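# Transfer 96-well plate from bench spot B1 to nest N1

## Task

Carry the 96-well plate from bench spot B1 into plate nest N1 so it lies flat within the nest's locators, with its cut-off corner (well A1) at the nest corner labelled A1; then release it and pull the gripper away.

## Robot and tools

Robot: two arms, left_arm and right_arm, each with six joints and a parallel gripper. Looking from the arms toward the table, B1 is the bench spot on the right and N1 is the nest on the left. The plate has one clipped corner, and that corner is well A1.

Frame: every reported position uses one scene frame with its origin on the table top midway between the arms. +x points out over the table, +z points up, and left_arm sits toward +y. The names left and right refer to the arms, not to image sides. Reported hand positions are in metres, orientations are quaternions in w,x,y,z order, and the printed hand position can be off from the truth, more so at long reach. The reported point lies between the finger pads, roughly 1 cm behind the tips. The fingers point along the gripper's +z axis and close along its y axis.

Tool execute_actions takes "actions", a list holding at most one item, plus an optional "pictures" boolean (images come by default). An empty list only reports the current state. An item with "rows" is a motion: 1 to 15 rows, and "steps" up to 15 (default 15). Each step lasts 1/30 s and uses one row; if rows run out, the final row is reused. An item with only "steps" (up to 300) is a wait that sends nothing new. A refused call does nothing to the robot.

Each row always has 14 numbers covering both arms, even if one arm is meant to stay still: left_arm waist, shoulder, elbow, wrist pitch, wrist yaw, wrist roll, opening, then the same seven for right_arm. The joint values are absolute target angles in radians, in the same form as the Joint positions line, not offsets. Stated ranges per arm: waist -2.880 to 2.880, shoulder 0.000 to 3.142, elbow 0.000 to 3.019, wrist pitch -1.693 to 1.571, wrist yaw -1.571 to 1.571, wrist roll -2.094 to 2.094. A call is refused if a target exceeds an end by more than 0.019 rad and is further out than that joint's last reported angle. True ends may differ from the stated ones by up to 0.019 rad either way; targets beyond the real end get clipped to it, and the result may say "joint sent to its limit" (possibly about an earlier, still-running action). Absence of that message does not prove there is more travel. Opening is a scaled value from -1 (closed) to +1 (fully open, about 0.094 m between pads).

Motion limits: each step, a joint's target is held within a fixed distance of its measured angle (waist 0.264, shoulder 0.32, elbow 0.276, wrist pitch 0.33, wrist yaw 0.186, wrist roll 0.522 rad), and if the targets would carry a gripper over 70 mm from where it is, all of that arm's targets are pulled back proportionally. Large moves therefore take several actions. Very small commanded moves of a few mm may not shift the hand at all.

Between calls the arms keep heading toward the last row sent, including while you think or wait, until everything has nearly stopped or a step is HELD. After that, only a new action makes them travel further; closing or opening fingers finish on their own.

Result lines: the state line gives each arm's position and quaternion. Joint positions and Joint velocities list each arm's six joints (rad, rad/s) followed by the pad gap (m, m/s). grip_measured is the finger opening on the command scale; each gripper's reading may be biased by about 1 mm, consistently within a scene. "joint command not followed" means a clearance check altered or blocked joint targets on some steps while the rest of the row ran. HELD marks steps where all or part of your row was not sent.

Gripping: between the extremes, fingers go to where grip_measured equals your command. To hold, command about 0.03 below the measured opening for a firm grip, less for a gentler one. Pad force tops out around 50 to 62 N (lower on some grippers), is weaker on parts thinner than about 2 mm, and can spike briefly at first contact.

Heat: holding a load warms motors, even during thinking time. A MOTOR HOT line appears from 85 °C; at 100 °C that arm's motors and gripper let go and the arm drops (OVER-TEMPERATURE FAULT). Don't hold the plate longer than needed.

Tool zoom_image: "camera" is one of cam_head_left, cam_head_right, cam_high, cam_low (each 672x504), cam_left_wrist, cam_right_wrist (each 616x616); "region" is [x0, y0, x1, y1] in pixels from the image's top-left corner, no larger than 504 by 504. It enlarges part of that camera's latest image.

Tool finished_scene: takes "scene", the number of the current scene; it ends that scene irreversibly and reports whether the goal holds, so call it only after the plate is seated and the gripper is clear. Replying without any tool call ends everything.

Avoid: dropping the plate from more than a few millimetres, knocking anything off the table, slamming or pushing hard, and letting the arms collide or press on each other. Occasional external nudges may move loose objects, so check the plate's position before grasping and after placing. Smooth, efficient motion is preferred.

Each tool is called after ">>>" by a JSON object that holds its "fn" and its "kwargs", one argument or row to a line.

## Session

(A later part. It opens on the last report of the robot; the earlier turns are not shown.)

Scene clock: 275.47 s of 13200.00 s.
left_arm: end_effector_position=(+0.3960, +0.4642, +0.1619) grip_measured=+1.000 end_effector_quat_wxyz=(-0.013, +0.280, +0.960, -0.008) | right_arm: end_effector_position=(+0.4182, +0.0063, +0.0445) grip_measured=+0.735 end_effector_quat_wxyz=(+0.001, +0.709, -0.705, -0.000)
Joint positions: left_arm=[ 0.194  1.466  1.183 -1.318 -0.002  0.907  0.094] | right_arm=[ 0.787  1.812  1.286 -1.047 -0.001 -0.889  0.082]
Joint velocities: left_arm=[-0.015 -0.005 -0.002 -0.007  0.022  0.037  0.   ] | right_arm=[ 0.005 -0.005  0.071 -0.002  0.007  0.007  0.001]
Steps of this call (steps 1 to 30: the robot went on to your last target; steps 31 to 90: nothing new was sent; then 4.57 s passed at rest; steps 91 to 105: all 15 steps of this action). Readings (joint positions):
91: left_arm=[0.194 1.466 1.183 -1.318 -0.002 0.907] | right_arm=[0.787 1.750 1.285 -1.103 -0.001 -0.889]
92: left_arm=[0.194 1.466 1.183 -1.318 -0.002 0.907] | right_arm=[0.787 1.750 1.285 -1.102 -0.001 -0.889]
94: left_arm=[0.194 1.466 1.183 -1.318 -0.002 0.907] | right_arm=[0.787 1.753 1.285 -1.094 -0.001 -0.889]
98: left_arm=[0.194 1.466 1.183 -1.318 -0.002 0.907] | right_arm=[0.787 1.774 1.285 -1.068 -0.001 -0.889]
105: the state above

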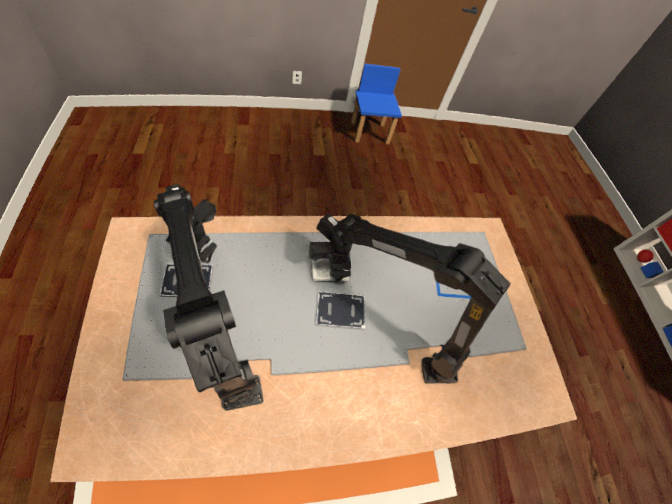

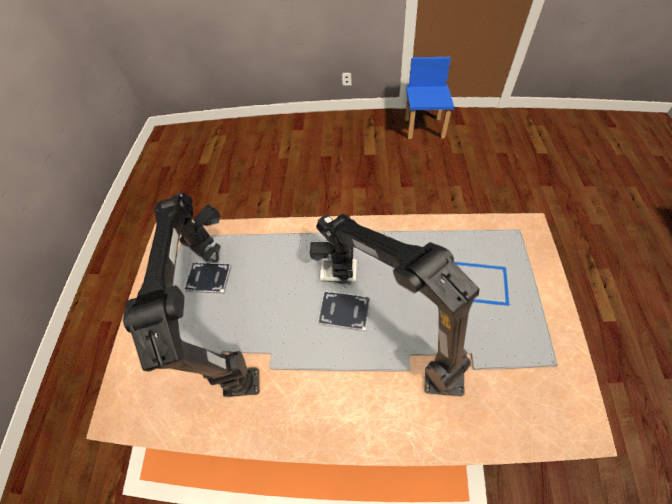

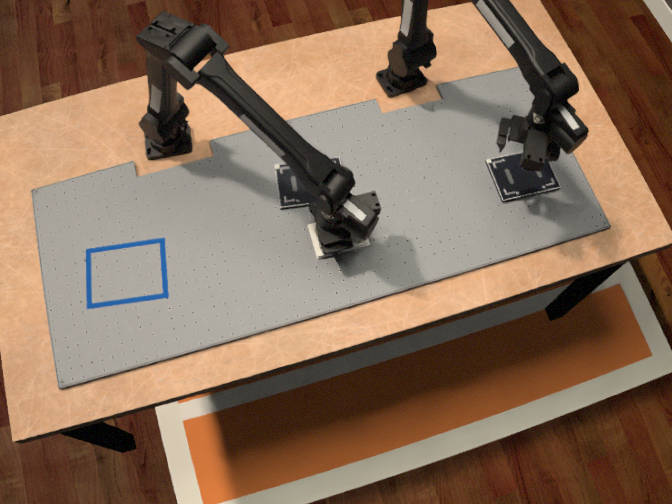

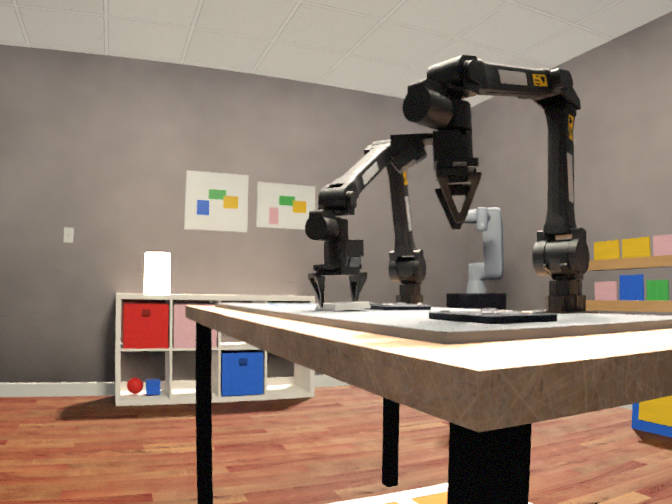

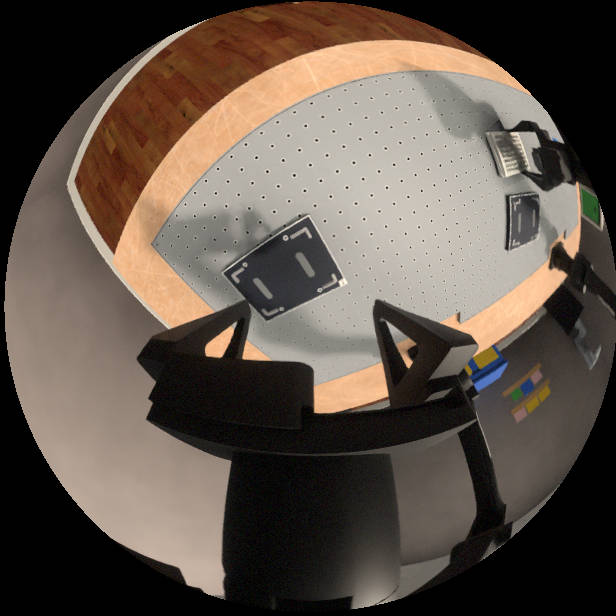

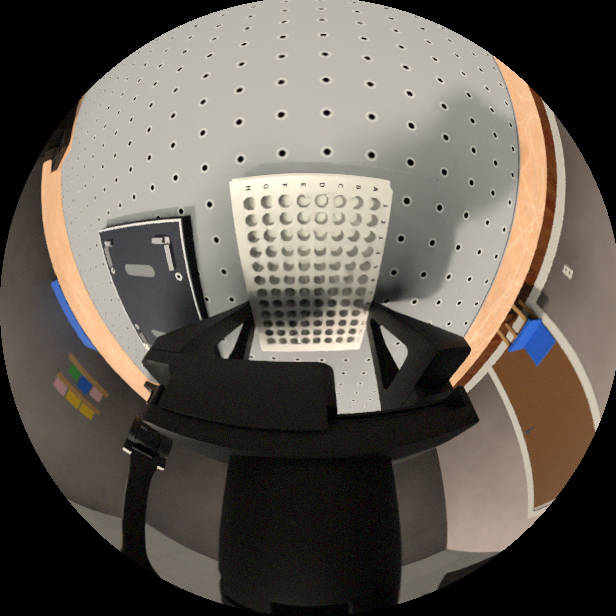

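>>> {"fn": "execute_actions", "kwargs": {
  "actions": [
    {"rows": [[0.2,1.45,1.23,-1.33,0,0.9,1,0.784,1.822,1.346,-1.033,0,-0.905,0.78],[0.2,1.45,1.23,-1.33,0,0.9,1,0.784,1.822,1.346,-1.033,0,-0.905,0.88],[0.2,1.45,1.23,-1.33,0,0.9,1,0.784,1.82,1.346,-1.033,0,-0.905,1],[0.2,1.45,1.23,-1.33,0,0.9,1,0.784,1.81,1.346,-1.04,0,-0.905,1],[0.2,1.45,1.23,-1.33,0,0.9,1,0.784,1.79,1.346,-1.055,0,-0.905,1],[0.2,1.46,1.235,-1.325,0,0.9,1,0.784,1.775,1.346,-1.065,0,-0.905,1],[0.195,1.47,1.24,-1.32,0,0.9,1,0.784,1.76,1.346,-1.078,0,-0.905,1],[0.185,1.48,1.245,-1.315,0,0.9,1,0.784,1.745,1.346,-1.092,0,-0.905,1],[0.17,1.49,1.25,-1.31,0,0.9,1,0.784,1.73,1.346,-1.107,0,-0.905,1],[0.15,1.5,1.255,-1.305,0,0.9,1,0.78,1.715,1.346,-1.122,0,-0.905,1],[0.125,1.51,1.26,-1.3,0,0.9,1,0.765,1.7,1.346,-1.137,0,-0.905,1],[0.095,1.52,1.265,-1.295,0,0.9,1,0.74,1.685,1.346,-1.152,0,-0.905,1],[0.06,1.53,1.27,-1.29,0,0.9,1,0.705,1.67,1.346,-1.167,0,-0.905,1],[0.025,1.54,1.275,-1.285,0,0.9,1,0.665,1.655,1.346,-1.182,0,-0.905,1],[-0.01,1.55,1.28,-1.28,0,0.9,1,0.62,1.64,1.346,-1.197,0,-0.905,1]], "steps": 15}
  ],
  "pictures": false
}}

>>> {"fn": "execute_actions", "kwargs": {
  "actions": [
    {"rows": [[-0.05,1.56,1.286,-1.272,0,0.9,1,0.575,1.63,1.34,-1.205,0,-0.905,1],[-0.09,1.572,1.292,-1.264,0,0.9,1,0.53,1.62,1.335,-1.21,0,-0.905,1],[-0.13,1.584,1.298,-1.256,0,0.9,1,0.485,1.61,1.33,-1.215,0,-0.905,1],[-0.17,1.596,1.304,-1.248,0,0.9,1,0.44,1.6,1.325,-1.22,0,-0.905,1],[-0.21,1.608,1.31,-1.24,0,0.9,1,0.395,1.59,1.32,-1.225,0,-0.905,1],[-0.25,1.62,1.316,-1.232,0,0.9,1,0.35,1.58,1.315,-1.23,0,-0.905,1],[-0.29,1.632,1.322,-1.224,0,0.9,1,0.305,1.57,1.31,-1.235,0,-0.905,1],[-0.33,1.644,1.328,-1.216,0,0.9,1,0.26,1.56,1.305,-1.24,0,-0.905,1],[-0.37,1.656,1.334,-1.208,0,0.9,1,0.215,1.55,1.3,-1.245,0,-0.905,1],[-0.41,1.668,1.34,-1.2,0,0.9,1,0.17,1.54,1.295,-1.25,0,-0.905,1],[-0.45,1.68,1.346,-1.192,0,0.9,1,0.125,1.53,1.29,-1.255,0,-0.905,1],[-0.49,1.692,1.352,-1.184,0,0.9,1,0.08,1.52,1.285,-1.26,0,-0.905,1],[-0.53,1.704,1.358,-1.176,0,0.9,1,0.035,1.51,1.28,-1.265,0,-0.905,1],[-0.57,1.716,1.364,-1.168,0,0.9,1,-0.01,1.5,1.275,-1.27,0,-0.905,1],[-0.61,1.728,1.37,-1.16,0,0.9,1,-0.05,1.49,1.27,-1.275,0,-0.905,1]], "steps": 15}
  ],
  "pictures": false
}}

>>> {"fn": "execute_actions", "kwargs": {
  "actions": [
    {"rows": [[-0.645,1.739,1.376,-1.152,0,0.9,1,-0.085,1.485,1.27,-1.28,0,-0.905,1],[-0.678,1.749,1.381,-1.145,0,0.9,1,-0.115,1.48,1.27,-1.28,0,-0.905,1],[-0.708,1.758,1.386,-1.139,0,0.9,1,-0.14,1.48,1.27,-1.28,0,-0.905,1],[-0.735,1.766,1.39,-1.134,0,0.9,1,-0.16,1.48,1.27,-1.28,0,-0.905,1],[-0.758,1.772,1.393,-1.13,0,0.9,1,-0.175,1.48,1.27,-1.28,0,-0.905,1],[-0.776,1.777,1.396,-1.126,0,0.9,1,-0.188,1.48,1.27,-1.28,0,-0.905,1],[-0.79,1.781,1.398,-1.123,0,0.9,1,-0.196,1.48,1.27,-1.28,0,-0.905,1],[-0.799,1.784,1.4,-1.121,0,0.9,1,-0.2,1.48,1.27,-1.28,0,-0.905,1],[-0.804,1.785,1.4,-1.121,0,0.9,1,-0.2,1.48,1.27,-1.28,0,-0.905,1]], "steps": 15}
  ]
}}

Scene clock: 311.67 s of 13200.00 s.
left_arm: end_effector_position=(+0.4237, +0.4287, +0.1570) grip_measured=+1.000 end_effector_quat_wxyz=(-0.011, +0.327, +0.945, -0.006) | right_arm: end_effector_position=(+0.4152, -0.0202, +0.0867) grip_measured=+1.000 end_effector_quat_wxyz=(+0.007, +0.696, -0.718, -0.002)
Joint positions: left_arm=[ 0.093  1.508  1.216 -1.304 -0.002  0.906  0.094] | right_arm=[ 0.748  1.725  1.288 -1.149 -0.002 -0.89   0.094]
Joint velocities: left_arm=[-1.001  0.337  0.217  0.173 -0.022  0.007  0.   ] | right_arm=[-0.571 -0.484  0.007 -0.291 -0.037 -0.051  0.   ]
Steps of this call (steps 1 to 15: the robot went on to your last target; steps 16 to 90: nothing new was sent; then 32.70 s passed at rest; steps 91 to 105: all 15 steps of this action). Readings (joint positions):
91: left_arm=[0.194 1.466 1.183 -1.318 -0.002 0.907] | right_arm=[0.787 1.812 1.288 -1.044 -0.001 -0.890]
92: left_arm=[0.194 1.466 1.183 -1.318 -0.002 0.907] | right_arm=[0.787 1.812 1.288 -1.044 -0.001 -0.890]
94: left_arm=[0.194 1.466 1.183 -1.318 -0.002 0.907] | right_arm=[0.787 1.812 1.288 -1.044 -0.001 -0.890]
98: left_arm=[0.194 1.466 1.183 -1.318 -0.002 0.907] | right_arm=[0.787 1.809 1.288 -1.060 -0.001 -0.890]
105: the state above

Scene clock: 312.17 s of 13200.00 s.
left_arm: end_effector_position=(+0.4612, +0.1415, +0.1050) grip_measured=+1.000 end_effector_quat_wxyz=(-0.005, +0.604, +0.797, -0.000) | right_arm: end_effector_position=(+0.4961, -0.3135, +0.1473) grip_measured=+1.000 end_effector_quat_wxyz=(+0.016, -0.433, +0.901, -0.007)
Joint positions: left_arm=[-0.538  1.699  1.305 -1.186 -0.002  0.905  0.094] | right_arm=[ 0.105  1.593  1.288 -1.232 -0.002 -0.89   0.094]
Joint velocities: left_arm=[-1.128  0.317  0.173  0.232 -0.007 -0.037  0.   ] | right_arm=[-1.49  -0.269  0.012 -0.164  0.037 -0.037  0.   ]
Steps of this call (steps 1 to 15: all 15 steps of this action). Readings (joint positions):
1: left_arm=[0.056 1.520 1.223 -1.297 -0.002 0.906] | right_arm=[0.725 1.709 1.288 -1.158 -0.002 -0.890]
2: left_arm=[0.015 1.533 1.229 -1.290 -0.002 0.905] | right_arm=[0.697 1.695 1.288 -1.166 -0.002 -0.890]
4: left_arm=[-0.073 1.559 1.241 -1.274 -0.002 0.905] | right_arm=[0.627 1.670 1.288 -1.178 -0.002 -0.890]
8: left_arm=[-0.256 1.615 1.264 -1.241 -0.002 0.905] | right_arm=[0.451 1.638 1.288 -1.196 -0.002 -0.890]
15: the state above

Scene clock: 312.67 s of 13200.00 s.
left_arm: end_effector_position=(+0.4080, +0.0046, +0.0794) grip_measured=+1.000 end_effector_quat_wxyz=(-0.000, +0.713, +0.701, +0.000) | right_arm: end_effector_position=(+0.4584, -0.4547, +0.1896) grip_measured=+1.000 end_effector_quat_wxyz=(+0.038, -0.286, +0.957, -0.027)
Joint positions: left_arm=[-0.829  1.779  1.342 -1.134 -0.001  0.905  0.094] | right_arm=[-0.209  1.488  1.28  -1.269  0.002 -0.89   0.094]
Joint velocities: left_arm=[ 0.151 -0.005  0.012 -0.002 -0.022 -0.081  0.   ] | right_arm=[ 0.171 -0.005 -0.017 -0.002 -0.022 -0.037  0.   ]
Steps of this call (steps 1 to 15: all 15 steps of this action). Readings (joint positions):
1: left_arm=[-0.576 1.710 1.311 -1.178 -0.002 0.905] | right_arm=[0.055 1.583 1.288 -1.238 -0.002 -0.890]
2: left_arm=[-0.614 1.720 1.317 -1.170 -0.002 0.905] | right_arm=[0.004 1.572 1.288 -1.244 -0.002 -0.890]
4: left_arm=[-0.685 1.741 1.329 -1.156 -0.002 0.905] | right_arm=[-0.094 1.547 1.286 -1.255 -0.001 -0.890]
8: left_arm=[-0.798 1.770 1.341 -1.138 -0.002 0.905] | right_arm=[-0.228 1.501 1.283 -1.267 0.004 -0.890]
15: the state above

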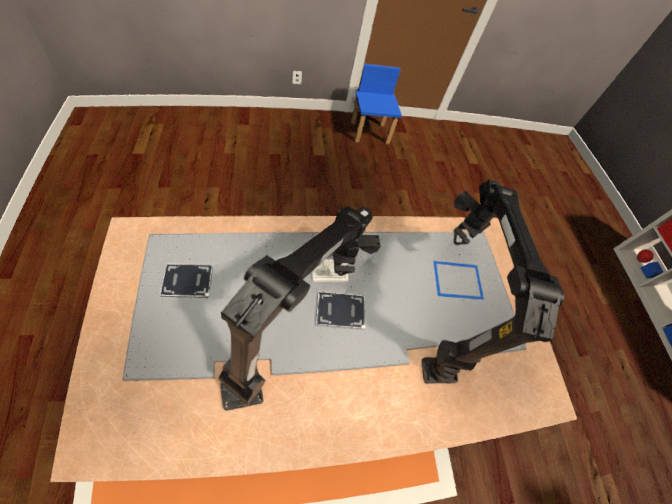

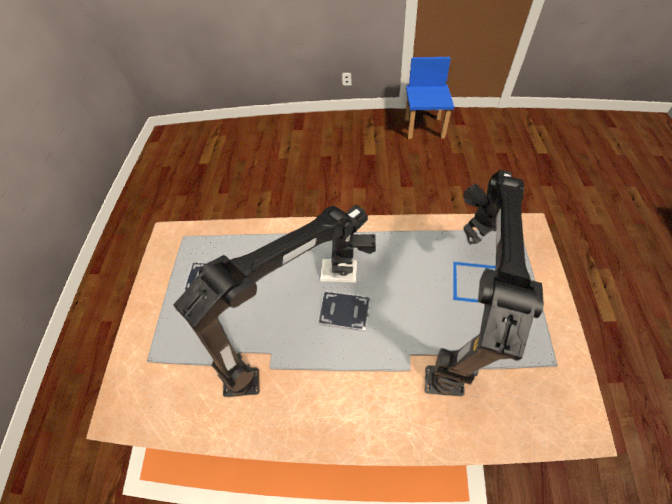

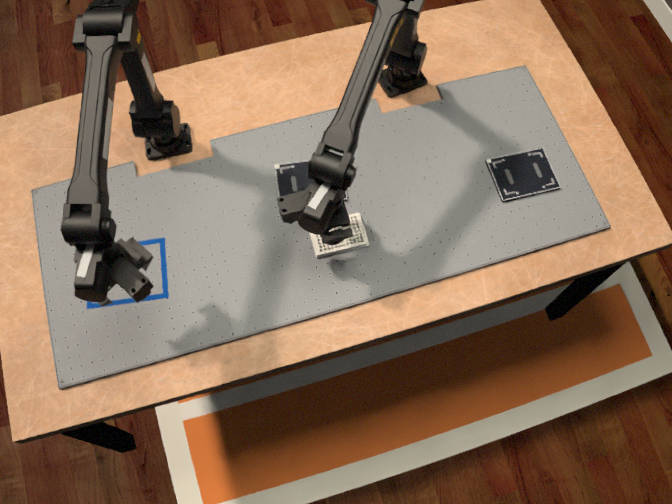

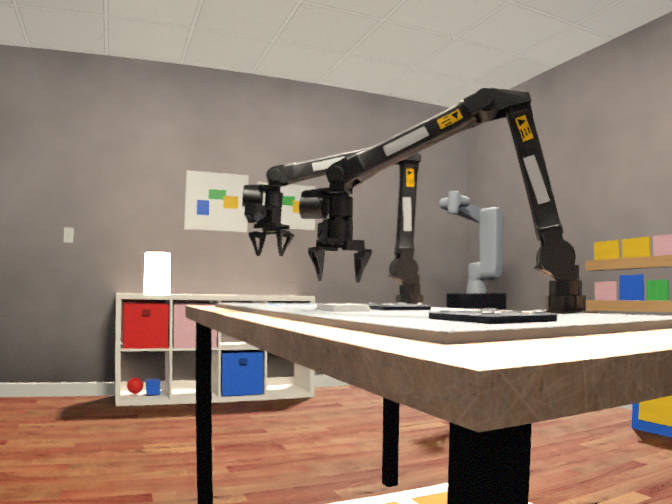

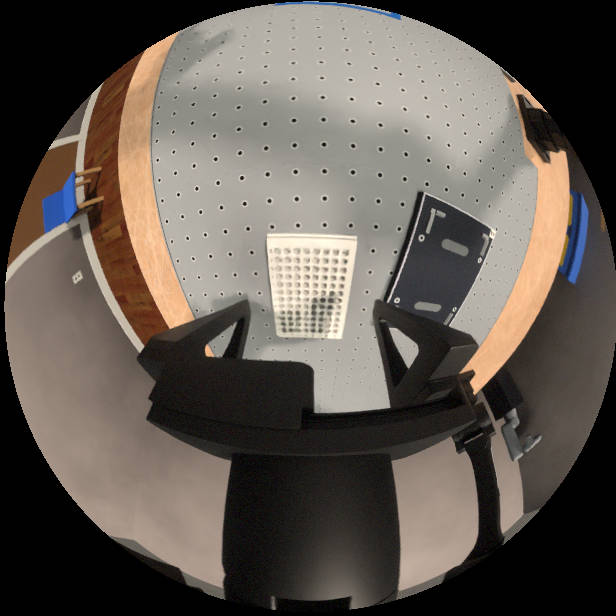

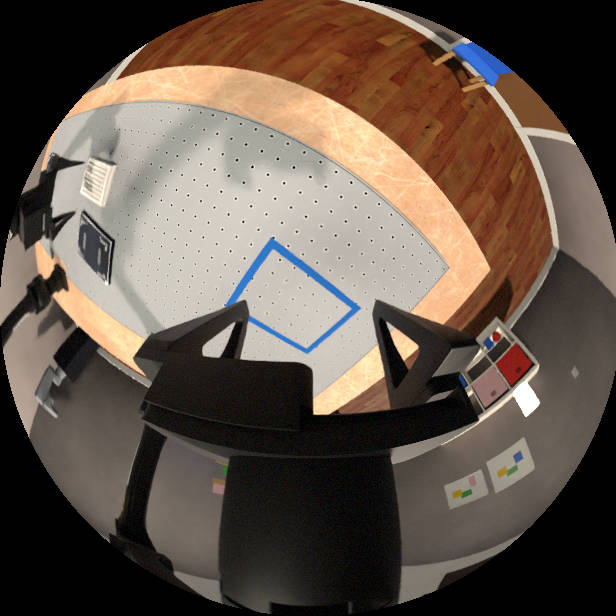

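>>> {"fn": "execute_actions", "kwargs": {
  "actions": []
}}

>>> {"fn": "zoom_image", "kwargs": {
  "camera": "cam_left_wrist",
  "region": [200, 160, 420, 380]
}}

>>> {"fn": "zoom_image", "kwargs": {
  "camera": "cam_low",
  "region": [290, 250, 410, 330]
}}

Scene clock: 317.27 s of 13200.00 s.
left_arm: end_effector_position=(+0.4164, +0.0149, +0.0796) grip_measured=+1.000 end_effector_quat_wxyz=(-0.000, +0.704, +0.710, +0.000) | right_arm: end_effector_position=(+0.4592, -0.4504, +0.1890) grip_measured=+1.000 end_effector_quat_wxyz=(+0.037, -0.291, +0.956, -0.026)
Joint positions: left_arm=[-0.803  1.779  1.342 -1.134 -0.001  0.905  0.094] | right_arm=[-0.2    1.488  1.278 -1.269  0.001 -0.89   0.094]
Joint velocities: left_arm=[-0.024 -0.024 -0.007 -0.007  0.095 -0.037  0.   ] | right_arm=[-0.005 -0.015  0.007  0.012 -0.037  0.022  0.   ]
Steps of this call (steps 1 to 30: the robot went on to your last target; steps 31 to 90: nothing new was sent; then 1.60 s passed at rest). Readings (joint positions):
1: left_arm=[-0.823 1.779 1.342 -1.134 -0.001 0.905] | right_arm=[-0.204 1.488 1.279 -1.269 0.001 -0.890]
2: left_arm=[-0.818 1.779 1.342 -1.134 -0.001 0.905] | right_arm=[-0.201 1.488 1.278 -1.269 0.001 -0.890]
4: left_arm=[-0.808 1.779 1.342 -1.134 -0.001 0.905] | right_arm=[-0.200 1.488 1.278 -1.269 0.001 -0.890]
8: left_arm=[-0.803 1.779 1.342 -1.134 -0.001 0.905] | right_arm=[-0.200 1.488 1.278 -1.269 0.001 -0.890]
90: the state above
All arms were judged still, so your last target was given up. Only a new action makes them travel on or press farther. Fingers that are still opening or closing keep moving.

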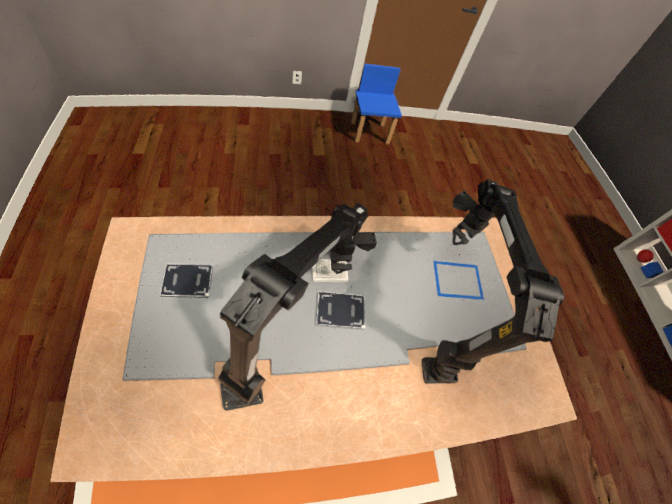

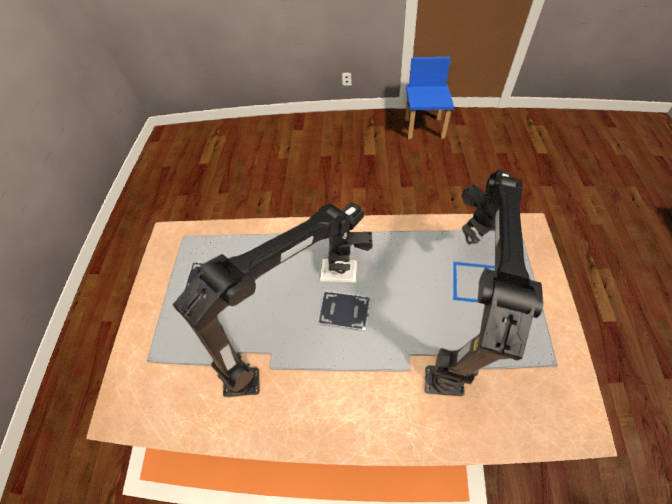

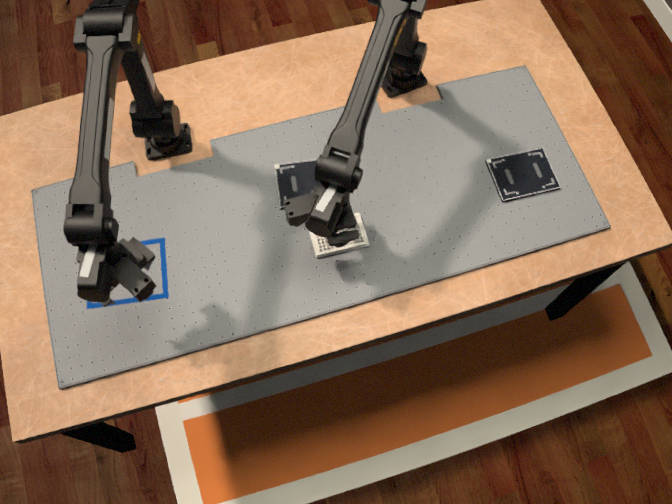

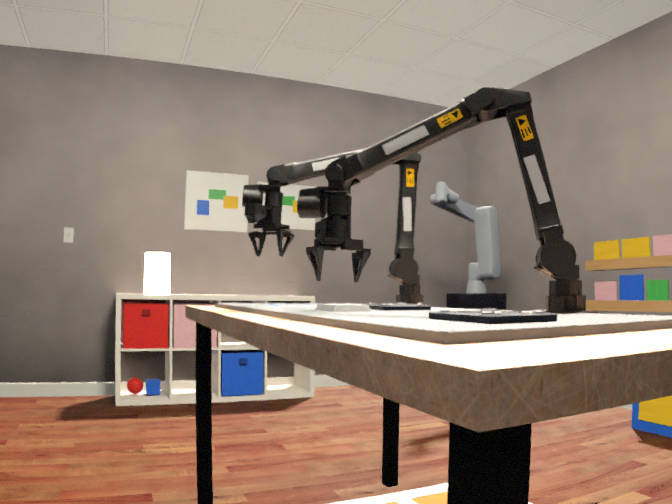

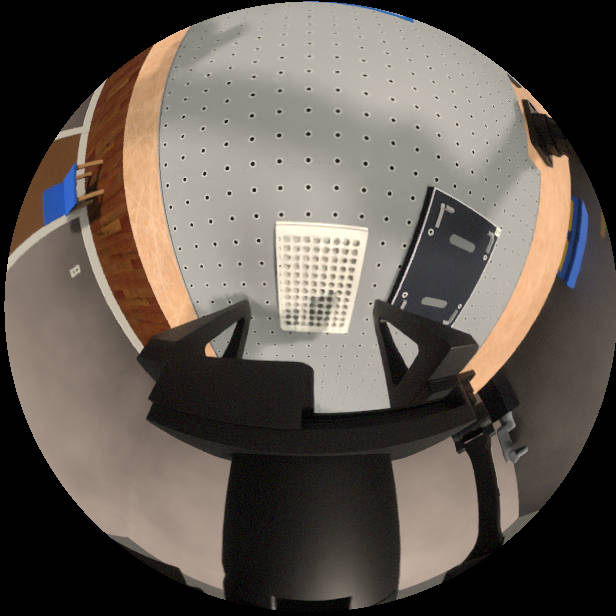

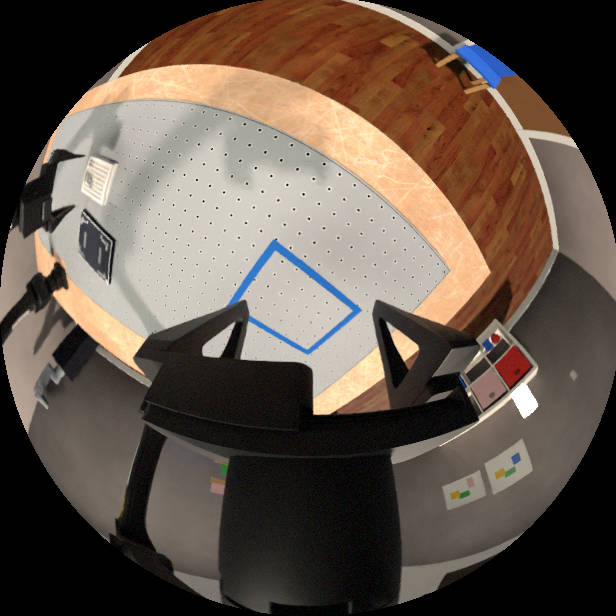

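Region (200, 160, 420, 380) of cam_left_wrist's 616x616 image, scaled by 2.291, with more detail than that image has.

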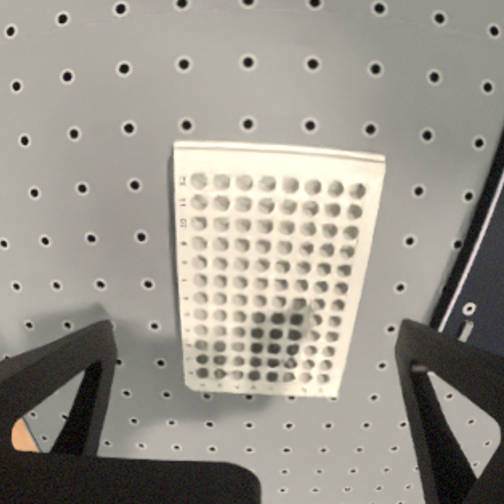

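Region (290, 250, 410, 330) of cam_low's 672x504 image, scaled by 4.200, with more detail than that image has.

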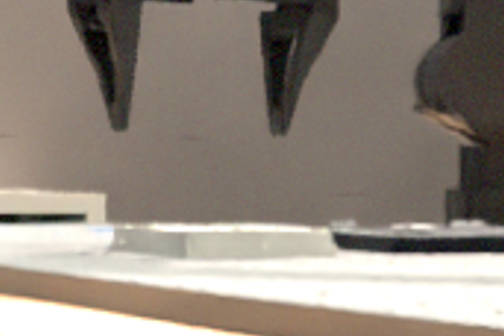

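>>> {"fn": "execute_actions", "kwargs": {
  "actions": [
    {"rows": [[-0.8,1.78,1.335,-1.115,0,0.92,1,-0.2,1.48,1.27,-1.28,0,-0.905,1],[-0.795,1.778,1.324,-1.104,0,0.935,1,-0.2,1.48,1.27,-1.28,0,-0.905,1],[-0.79,1.776,1.313,-1.093,0,0.95,1,-0.2,1.48,1.27,-1.28,0,-0.905,1],[-0.785,1.776,1.302,-1.082,0,0.965,1,-0.2,1.48,1.27,-1.28,0,-0.905,1],[-0.78,1.776,1.291,-1.071,0,0.98,1,-0.2,1.48,1.27,-1.28,0,-0.905,1],[-0.776,1.776,1.28,-1.06,0,0.993,1,-0.2,1.48,1.27,-1.28,0,-0.905,1],[-0.772,1.776,1.268,-1.05,0,0.993,1,-0.2,1.48,1.27,-1.28,0,-0.905,1],[-0.77,1.776,1.257,-1.039,0,0.993,1,-0.2,1.48,1.27,-1.28,0,-0.905,1],[-0.769,1.776,1.246,-1.028,0,0.993,1,-0.2,1.48,1.27,-1.28,0,-0.905,1],[-0.769,1.776,1.238,-1.018,0,0.993,1,-0.2,1.48,1.27,-1.28,0,-0.905,1]], "steps": 15}
  ],
  "pictures": false
}}

>>> {"fn": "execute_actions", "kwargs": {
  "actions": [
    {"steps": 6}
  ]
}}

>>> {"fn": "zoom_image", "kwargs": {
  "camera": "cam_left_wrist",
  "region": [200, 160, 420, 380]
}}

>>> {"fn": "zoom_image", "kwargs": {
  "camera": "cam_low",
  "region": [290, 250, 410, 330]
}}

Scene clock: 336.07 s of 13200.00 s.
left_arm: end_effector_position=(+0.4093, +0.0410, +0.0437) grip_measured=+1.000 end_effector_quat_wxyz=(-0.005, +0.719, +0.695, -0.000) | right_arm: end_effector_position=(+0.4592, -0.4504, +0.1890) grip_measured=+1.000 end_effector_quat_wxyz=(+0.037, -0.291, +0.956, -0.026)
Joint positions: left_arm=[-0.77   1.779  1.236 -1.037 -0.001  0.981  0.094] | right_arm=[-0.2    1.488  1.278 -1.269  0.001 -0.89   0.094]
Joint velocities: left_arm=[-0.005  0.015  0.017  0.056  0.022 -0.022  0.   ] | right_arm=[-0.015 -0.005 -0.007  0.017 -0.007 -0.007  0.   ]
Steps of this call (steps 1 to 90: nothing new was sent; then 15.30 s passed at rest; steps 91 to 105: all 15 steps of this action). Readings (joint positions):
91: left_arm=[-0.803 1.779 1.342 -1.134 -0.001 0.907] | right_arm=[-0.200 1.488 1.278 -1.269 0.001 -0.890]
92: left_arm=[-0.803 1.779 1.340 -1.130 -0.001 0.910] | right_arm=[-0.200 1.488 1.278 -1.269 0.001 -0.890]
94: left_arm=[-0.802 1.779 1.329 -1.112 -0.001 0.924] | right_arm=[-0.200 1.488 1.278 -1.269 0.001 -0.890]
98: left_arm=[-0.791 1.779 1.282 -1.072 -0.001 0.959] | right_arm=[-0.200 1.488 1.278 -1.269 0.001 -0.890]
105: the state above

Scene clock: 336.27 s of 13200.00 s.
left_arm: end_effector_position=(+0.4101, +0.0404, +0.0437) grip_measured=+1.000 end_effector_quat_wxyz=(-0.003, +0.720, +0.694, -0.000) | right_arm: end_effector_position=(+0.4592, -0.4504, +0.1890) grip_measured=+1.000 end_effector_quat_wxyz=(+0.037, -0.291, +0.956, -0.026)
Joint positions: left_arm=[-0.77   1.779  1.236 -1.033 -0.001  0.985  0.094] | right_arm=[-0.2    1.488  1.278 -1.269  0.001 -0.89   0.094]
Joint velocities: left_arm=[-0.015 -0.015 -0.002  0.002  0.037 -0.022  0.   ] | right_arm=[ 0.005 -0.015 -0.022 -0.022  0.022 -0.051  0.   ]
Steps of this call (steps 1 to 6: the robot went on to your last target). Readings (joint positions):
1: left_arm=[-0.770 1.779 1.236 -1.035 -0.001 0.982] | right_arm=[-0.200 1.488 1.278 -1.269 0.001 -0.890]
2: left_arm=[-0.770 1.779 1.236 -1.033 -0.001 0.982] | right_arm=[-0.200 1.488 1.278 -1.269 0.001 -0.890]
4: left_arm=[-0.770 1.779 1.236 -1.033 -0.001 0.984] | right_arm=[-0.200 1.488 1.278 -1.269 0.001 -0.890]
6: the state above

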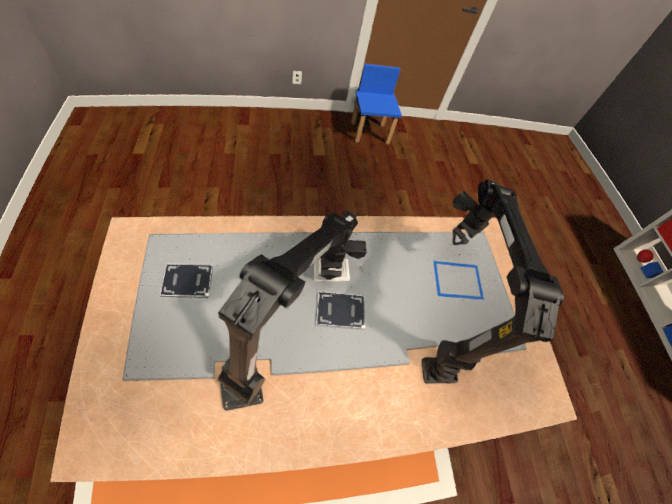

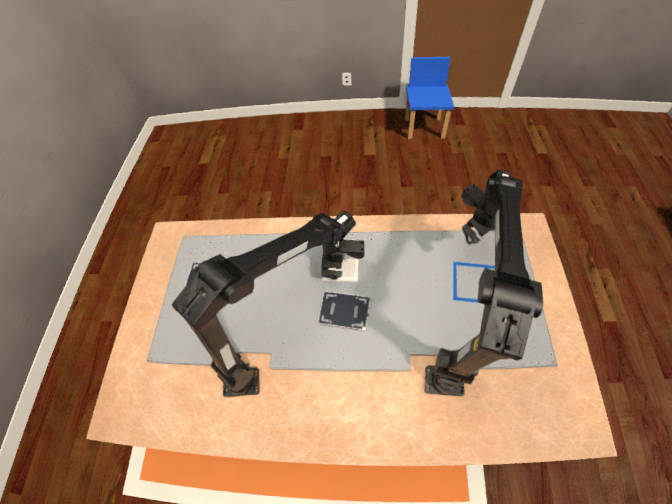

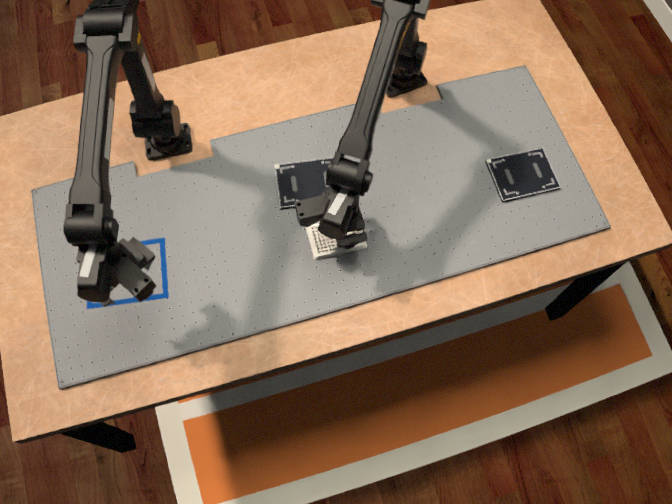

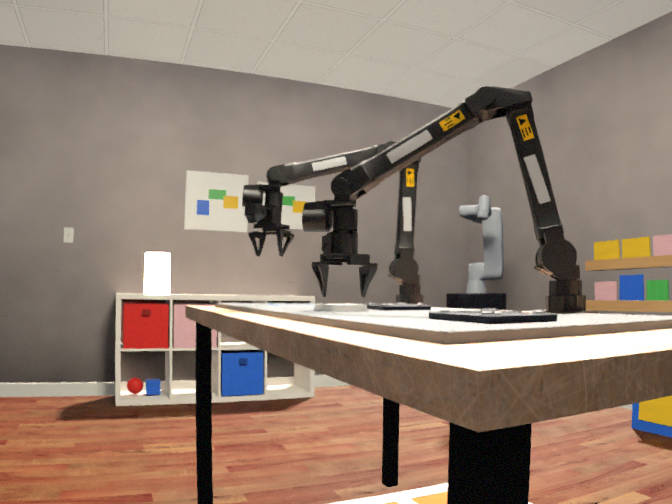

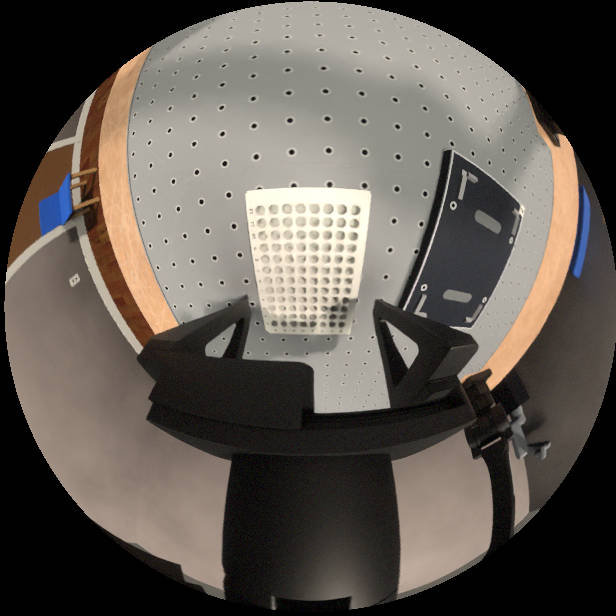

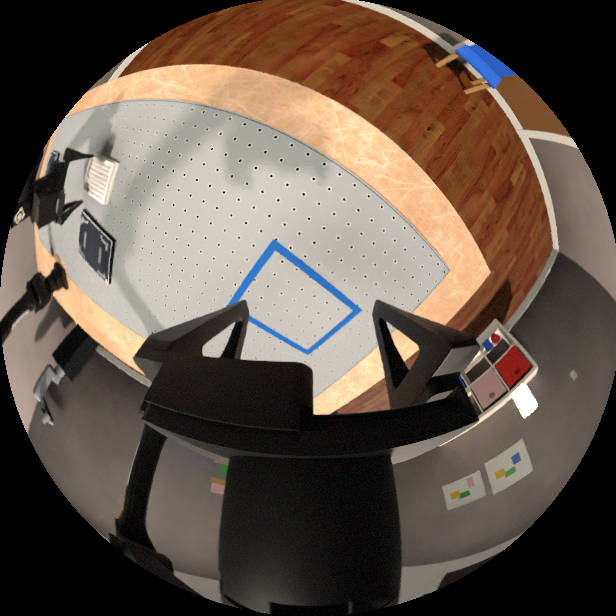

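Region (200, 160, 420, 380) of cam_left_wrist's 616x616 image, scaled by 2.291, with more detail than that image has.

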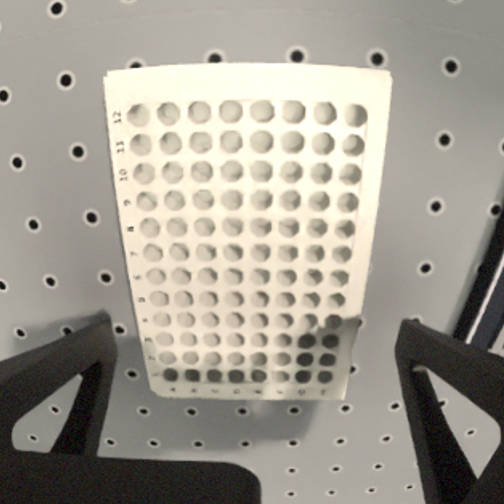

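Region (290, 250, 410, 330) of cam_low's 672x504 image, scaled by 4.200, with more detail than that image has.

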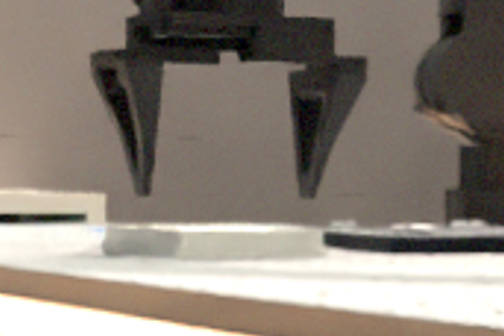

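>>> {"fn": "execute_actions", "kwargs": {
  "actions": [
    {"rows": [[-0.774,1.786,1.238,-1.013,0,0.975,1,-0.2,1.48,1.27,-1.28,0,-0.905,1],[-0.777,1.793,1.238,-1.007,0,0.97,1,-0.2,1.48,1.27,-1.28,0,-0.905,1],[-0.78,1.8,1.238,-1.001,0,0.965,1,-0.2,1.48,1.27,-1.28,0,-0.905,1],[-0.782,1.806,1.238,-0.995,0,0.965,1,-0.2,1.48,1.27,-1.28,0,-0.905,1],[-0.784,1.812,1.238,-0.989,0,0.965,1,-0.2,1.48,1.27,-1.28,0,-0.905,1],[-0.786,1.818,1.238,-0.983,0,0.965,1,-0.2,1.48,1.27,-1.28,0,-0.905,1],[-0.788,1.824,1.238,-0.977,0,0.965,1,-0.2,1.48,1.27,-1.28,0,-0.905,1],[-0.79,1.83,1.238,-0.971,0,0.965,1,-0.2,1.48,1.27,-1.28,0,-0.905,1],[-0.791,1.835,1.238,-0.965,0,0.965,1,-0.2,1.48,1.27,-1.28,0,-0.905,1],[-0.792,1.84,1.238,-0.96,0,0.965,1,-0.2,1.48,1.27,-1.28,0,-0.905,1]], "steps": 15}
  ],
  "pictures": false
}}

>>> {"fn": "execute_actions", "kwargs": {
  "actions": [
    {"steps": 5}
  ]
}}

>>> {"fn": "zoom_image", "kwargs": {
  "camera": "cam_left_wrist",
  "region": [200, 160, 420, 380]
}}

>>> {"fn": "zoom_image", "kwargs": {
  "camera": "cam_low",
  "region": [290, 250, 410, 330]
}}

Scene clock: 350.07 s of 13200.00 s.
left_arm: end_effector_position=(+0.4118, +0.0281, +0.0177) grip_measured=+1.000 end_effector_quat_wxyz=(-0.001, +0.722, +0.692, +0.000) | right_arm: end_effector_position=(+0.4592, -0.4504, +0.1890) grip_measured=+1.000 end_effector_quat_wxyz=(+0.037, -0.291, +0.956, -0.026)
Joint positions: left_arm=[-0.788  1.834  1.236 -0.975 -0.001  0.973  0.094] | right_arm=[-0.2    1.488  1.278 -1.269  0.001 -0.89   0.094]
Joint velocities: left_arm=[-0.015  0.073  0.002 -0.002  0.051 -0.022  0.   ] | right_arm=[-0.005 -0.005  0.007 -0.002  0.037 -0.051  0.   ]
Steps of this call (steps 1 to 15: the robot went on to your last target; steps 16 to 90: nothing new was sent; then 10.30 s passed at rest; steps 91 to 105: all 15 steps of this action). Readings (joint positions):
91: left_arm=[-0.770 1.779 1.236 -1.032 -0.001 0.986] | right_arm=[-0.200 1.488 1.278 -1.269 0.001 -0.890]
92: left_arm=[-0.770 1.779 1.236 -1.030 -0.001 0.984] | right_arm=[-0.200 1.488 1.278 -1.269 0.001 -0.890]
94: left_arm=[-0.770 1.780 1.236 -1.020 -0.001 0.980] | right_arm=[-0.200 1.488 1.278 -1.269 0.001 -0.890]
98: left_arm=[-0.775 1.793 1.236 -0.997 -0.001 0.975] | right_arm=[-0.200 1.488 1.278 -1.269 0.001 -0.890]
105: the state above

Scene clock: 350.23 s of 13200.00 s.
left_arm: end_effector_position=(+0.4118, +0.0281, +0.0168) grip_measured=+1.000 end_effector_quat_wxyz=(-0.002, +0.722, +0.692, +0.000) | right_arm: end_effector_position=(+0.4592, -0.4504, +0.1890) grip_measured=+1.000 end_effector_quat_wxyz=(+0.037, -0.291, +0.956, -0.026)
Joint positions: left_arm=[-0.788  1.836  1.236 -0.975 -0.001  0.972  0.094] | right_arm=[-0.2    1.488  1.278 -1.269  0.001 -0.89   0.094]
Joint velocities: left_arm=[-0.015  0.005  0.002 -0.012  0.022  0.007  0.   ] | right_arm=[-0.015 -0.005  0.007 -0.002 -0.037  0.022  0.   ]
Steps of this call (steps 1 to 5: the robot went on to your last target). Readings (joint positions):
1: left_arm=[-0.788 1.835 1.236 -0.975 -0.001 0.973] | right_arm=[-0.200 1.488 1.278 -1.269 0.001 -0.890]
2: left_arm=[-0.788 1.836 1.236 -0.975 -0.001 0.973] | right_arm=[-0.200 1.488 1.278 -1.269 0.001 -0.890]
4: left_arm=[-0.788 1.836 1.236 -0.975 -0.001 0.972] | right_arm=[-0.200 1.488 1.278 -1.269 0.001 -0.890]
5: the state above

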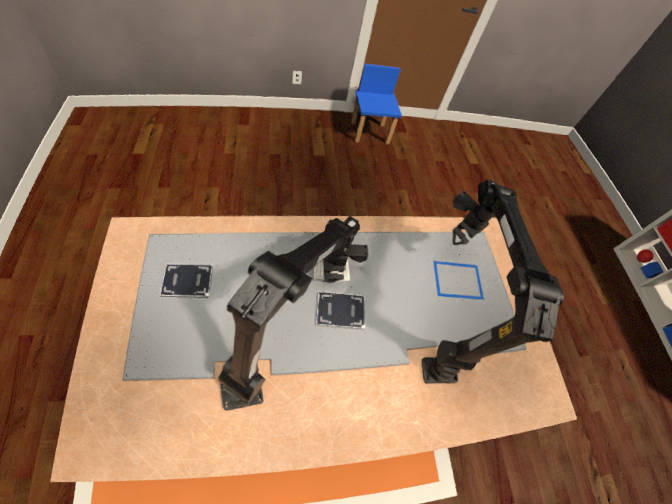

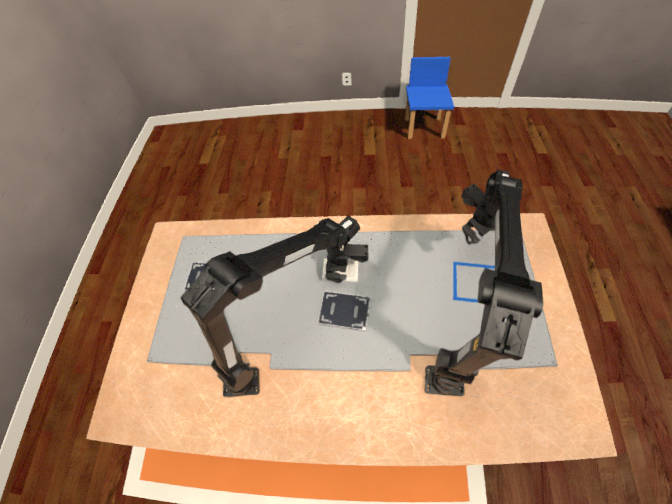

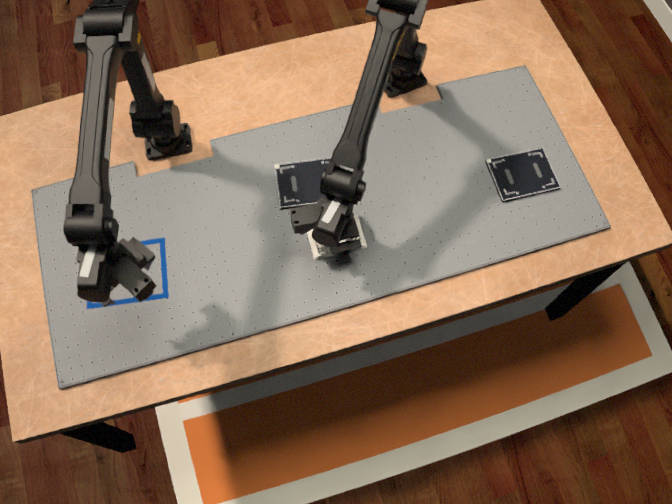

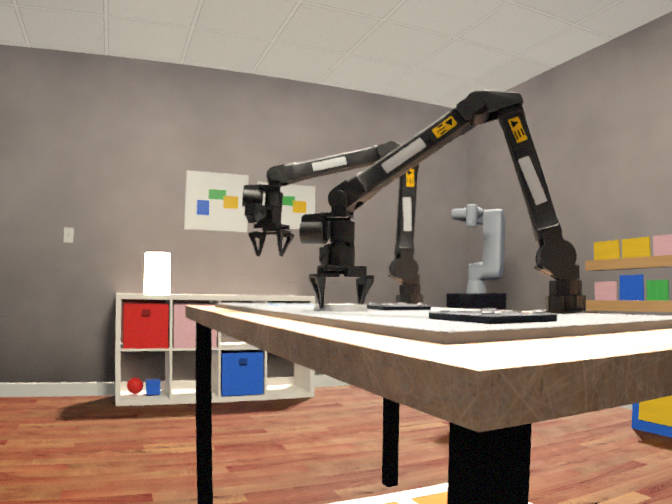

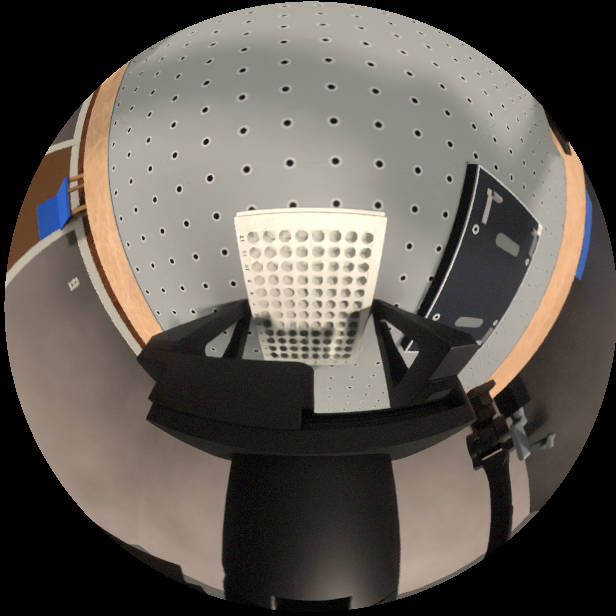

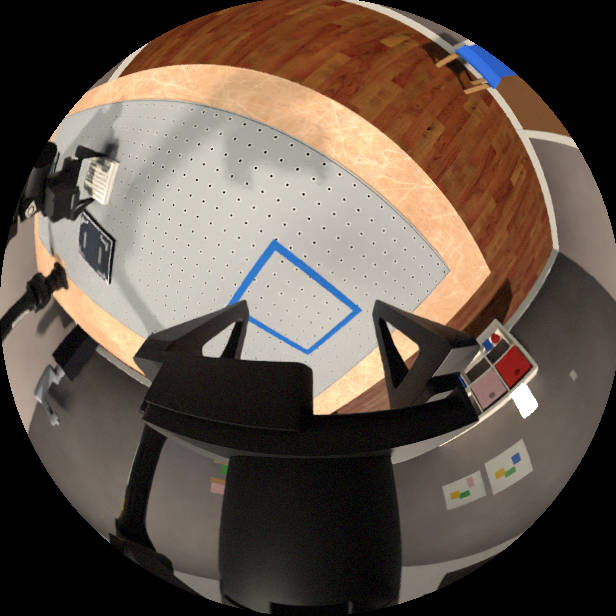

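Region (200, 160, 420, 380) of cam_left_wrist's 616x616 image, scaled by 2.291, with more detail than that image has.

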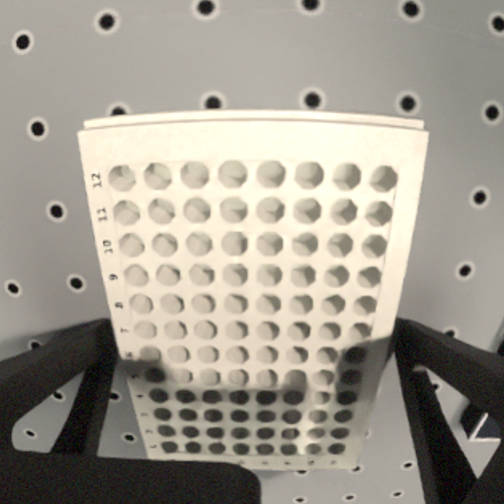

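Region (290, 250, 410, 330) of cam_low's 672x504 image, scaled by 4.200, with more detail than that image has.

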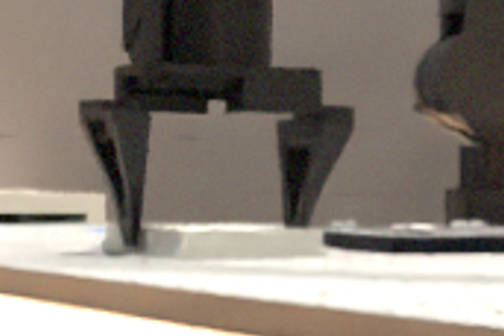

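>>> {"fn": "execute_actions", "kwargs": {
  "actions": [
    {"rows": [[-0.792,1.84,1.238,-0.96,0,0.965,0.92,-0.2,1.48,1.27,-1.28,0,-0.905,1],[-0.792,1.84,1.238,-0.96,0,0.965,0.86,-0.2,1.48,1.27,-1.28,0,-0.905,1],[-0.792,1.84,1.238,-0.96,0,0.965,0.82,-0.2,1.48,1.27,-1.28,0,-0.905,1],[-0.792,1.84,1.238,-0.96,0,0.965,0.79,-0.2,1.48,1.27,-1.28,0,-0.905,1],[-0.792,1.84,1.238,-0.96,0,0.965,0.76,-0.2,1.48,1.27,-1.28,0,-0.905,1],[-0.792,1.84,1.238,-0.96,0,0.965,0.73,-0.2,1.48,1.27,-1.28,0,-0.905,1],[-0.792,1.84,1.238,-0.96,0,0.965,0.70,-0.2,1.48,1.27,-1.28,0,-0.905,1]], "steps": 11}
  ],
  "pictures": false
}}

Scene clock: 354.20 s of 13200.00 s.
left_arm: end_effector_position=(+0.4119, +0.0280, +0.0168) grip_measured=+0.734 end_effector_quat_wxyz=(-0.001, +0.722, +0.692, +0.000) | right_arm: end_effector_position=(+0.4592, -0.4504, +0.1890) grip_measured=+1.000 end_effector_quat_wxyz=(+0.037, -0.291, +0.956, -0.026)
Joint positions: left_arm=[-0.788  1.836  1.236 -0.974 -0.001  0.972  0.081] | right_arm=[-0.2    1.488  1.278 -1.269  0.001 -0.89   0.094]
Joint velocities: left_arm=[-0.005 -0.015 -0.002  0.012 -0.022 -0.051  0.001] | right_arm=[-0.015 -0.015 -0.012  0.007  0.022  0.066  0.   ]
Steps of this call (steps 1 to 15: the robot went on to your last target; steps 16 to 90: nothing new was sent; then 0.60 s passed at rest; steps 91 to 101: all 11 steps of this action). Readings (joint positions):
91: left_arm=[-0.788 1.836 1.236 -0.975 -0.001 0.972] | right_arm=[-0.200 1.488 1.278 -1.269 0.001 -0.890]
92: left_arm=[-0.788 1.836 1.236 -0.975 -0.001 0.972] | right_arm=[-0.200 1.488 1.278 -1.269 0.001 -0.890]
94: left_arm=[-0.788 1.836 1.236 -0.974 -0.001 0.972] | right_arm=[-0.200 1.488 1.278 -1.269 0.001 -0.890]
98: left_arm=[-0.788 1.836 1.236 -0.974 -0.001 0.972] | right_arm=[-0.200 1.488 1.278 -1.269 0.001 -0.890]
101: the state above


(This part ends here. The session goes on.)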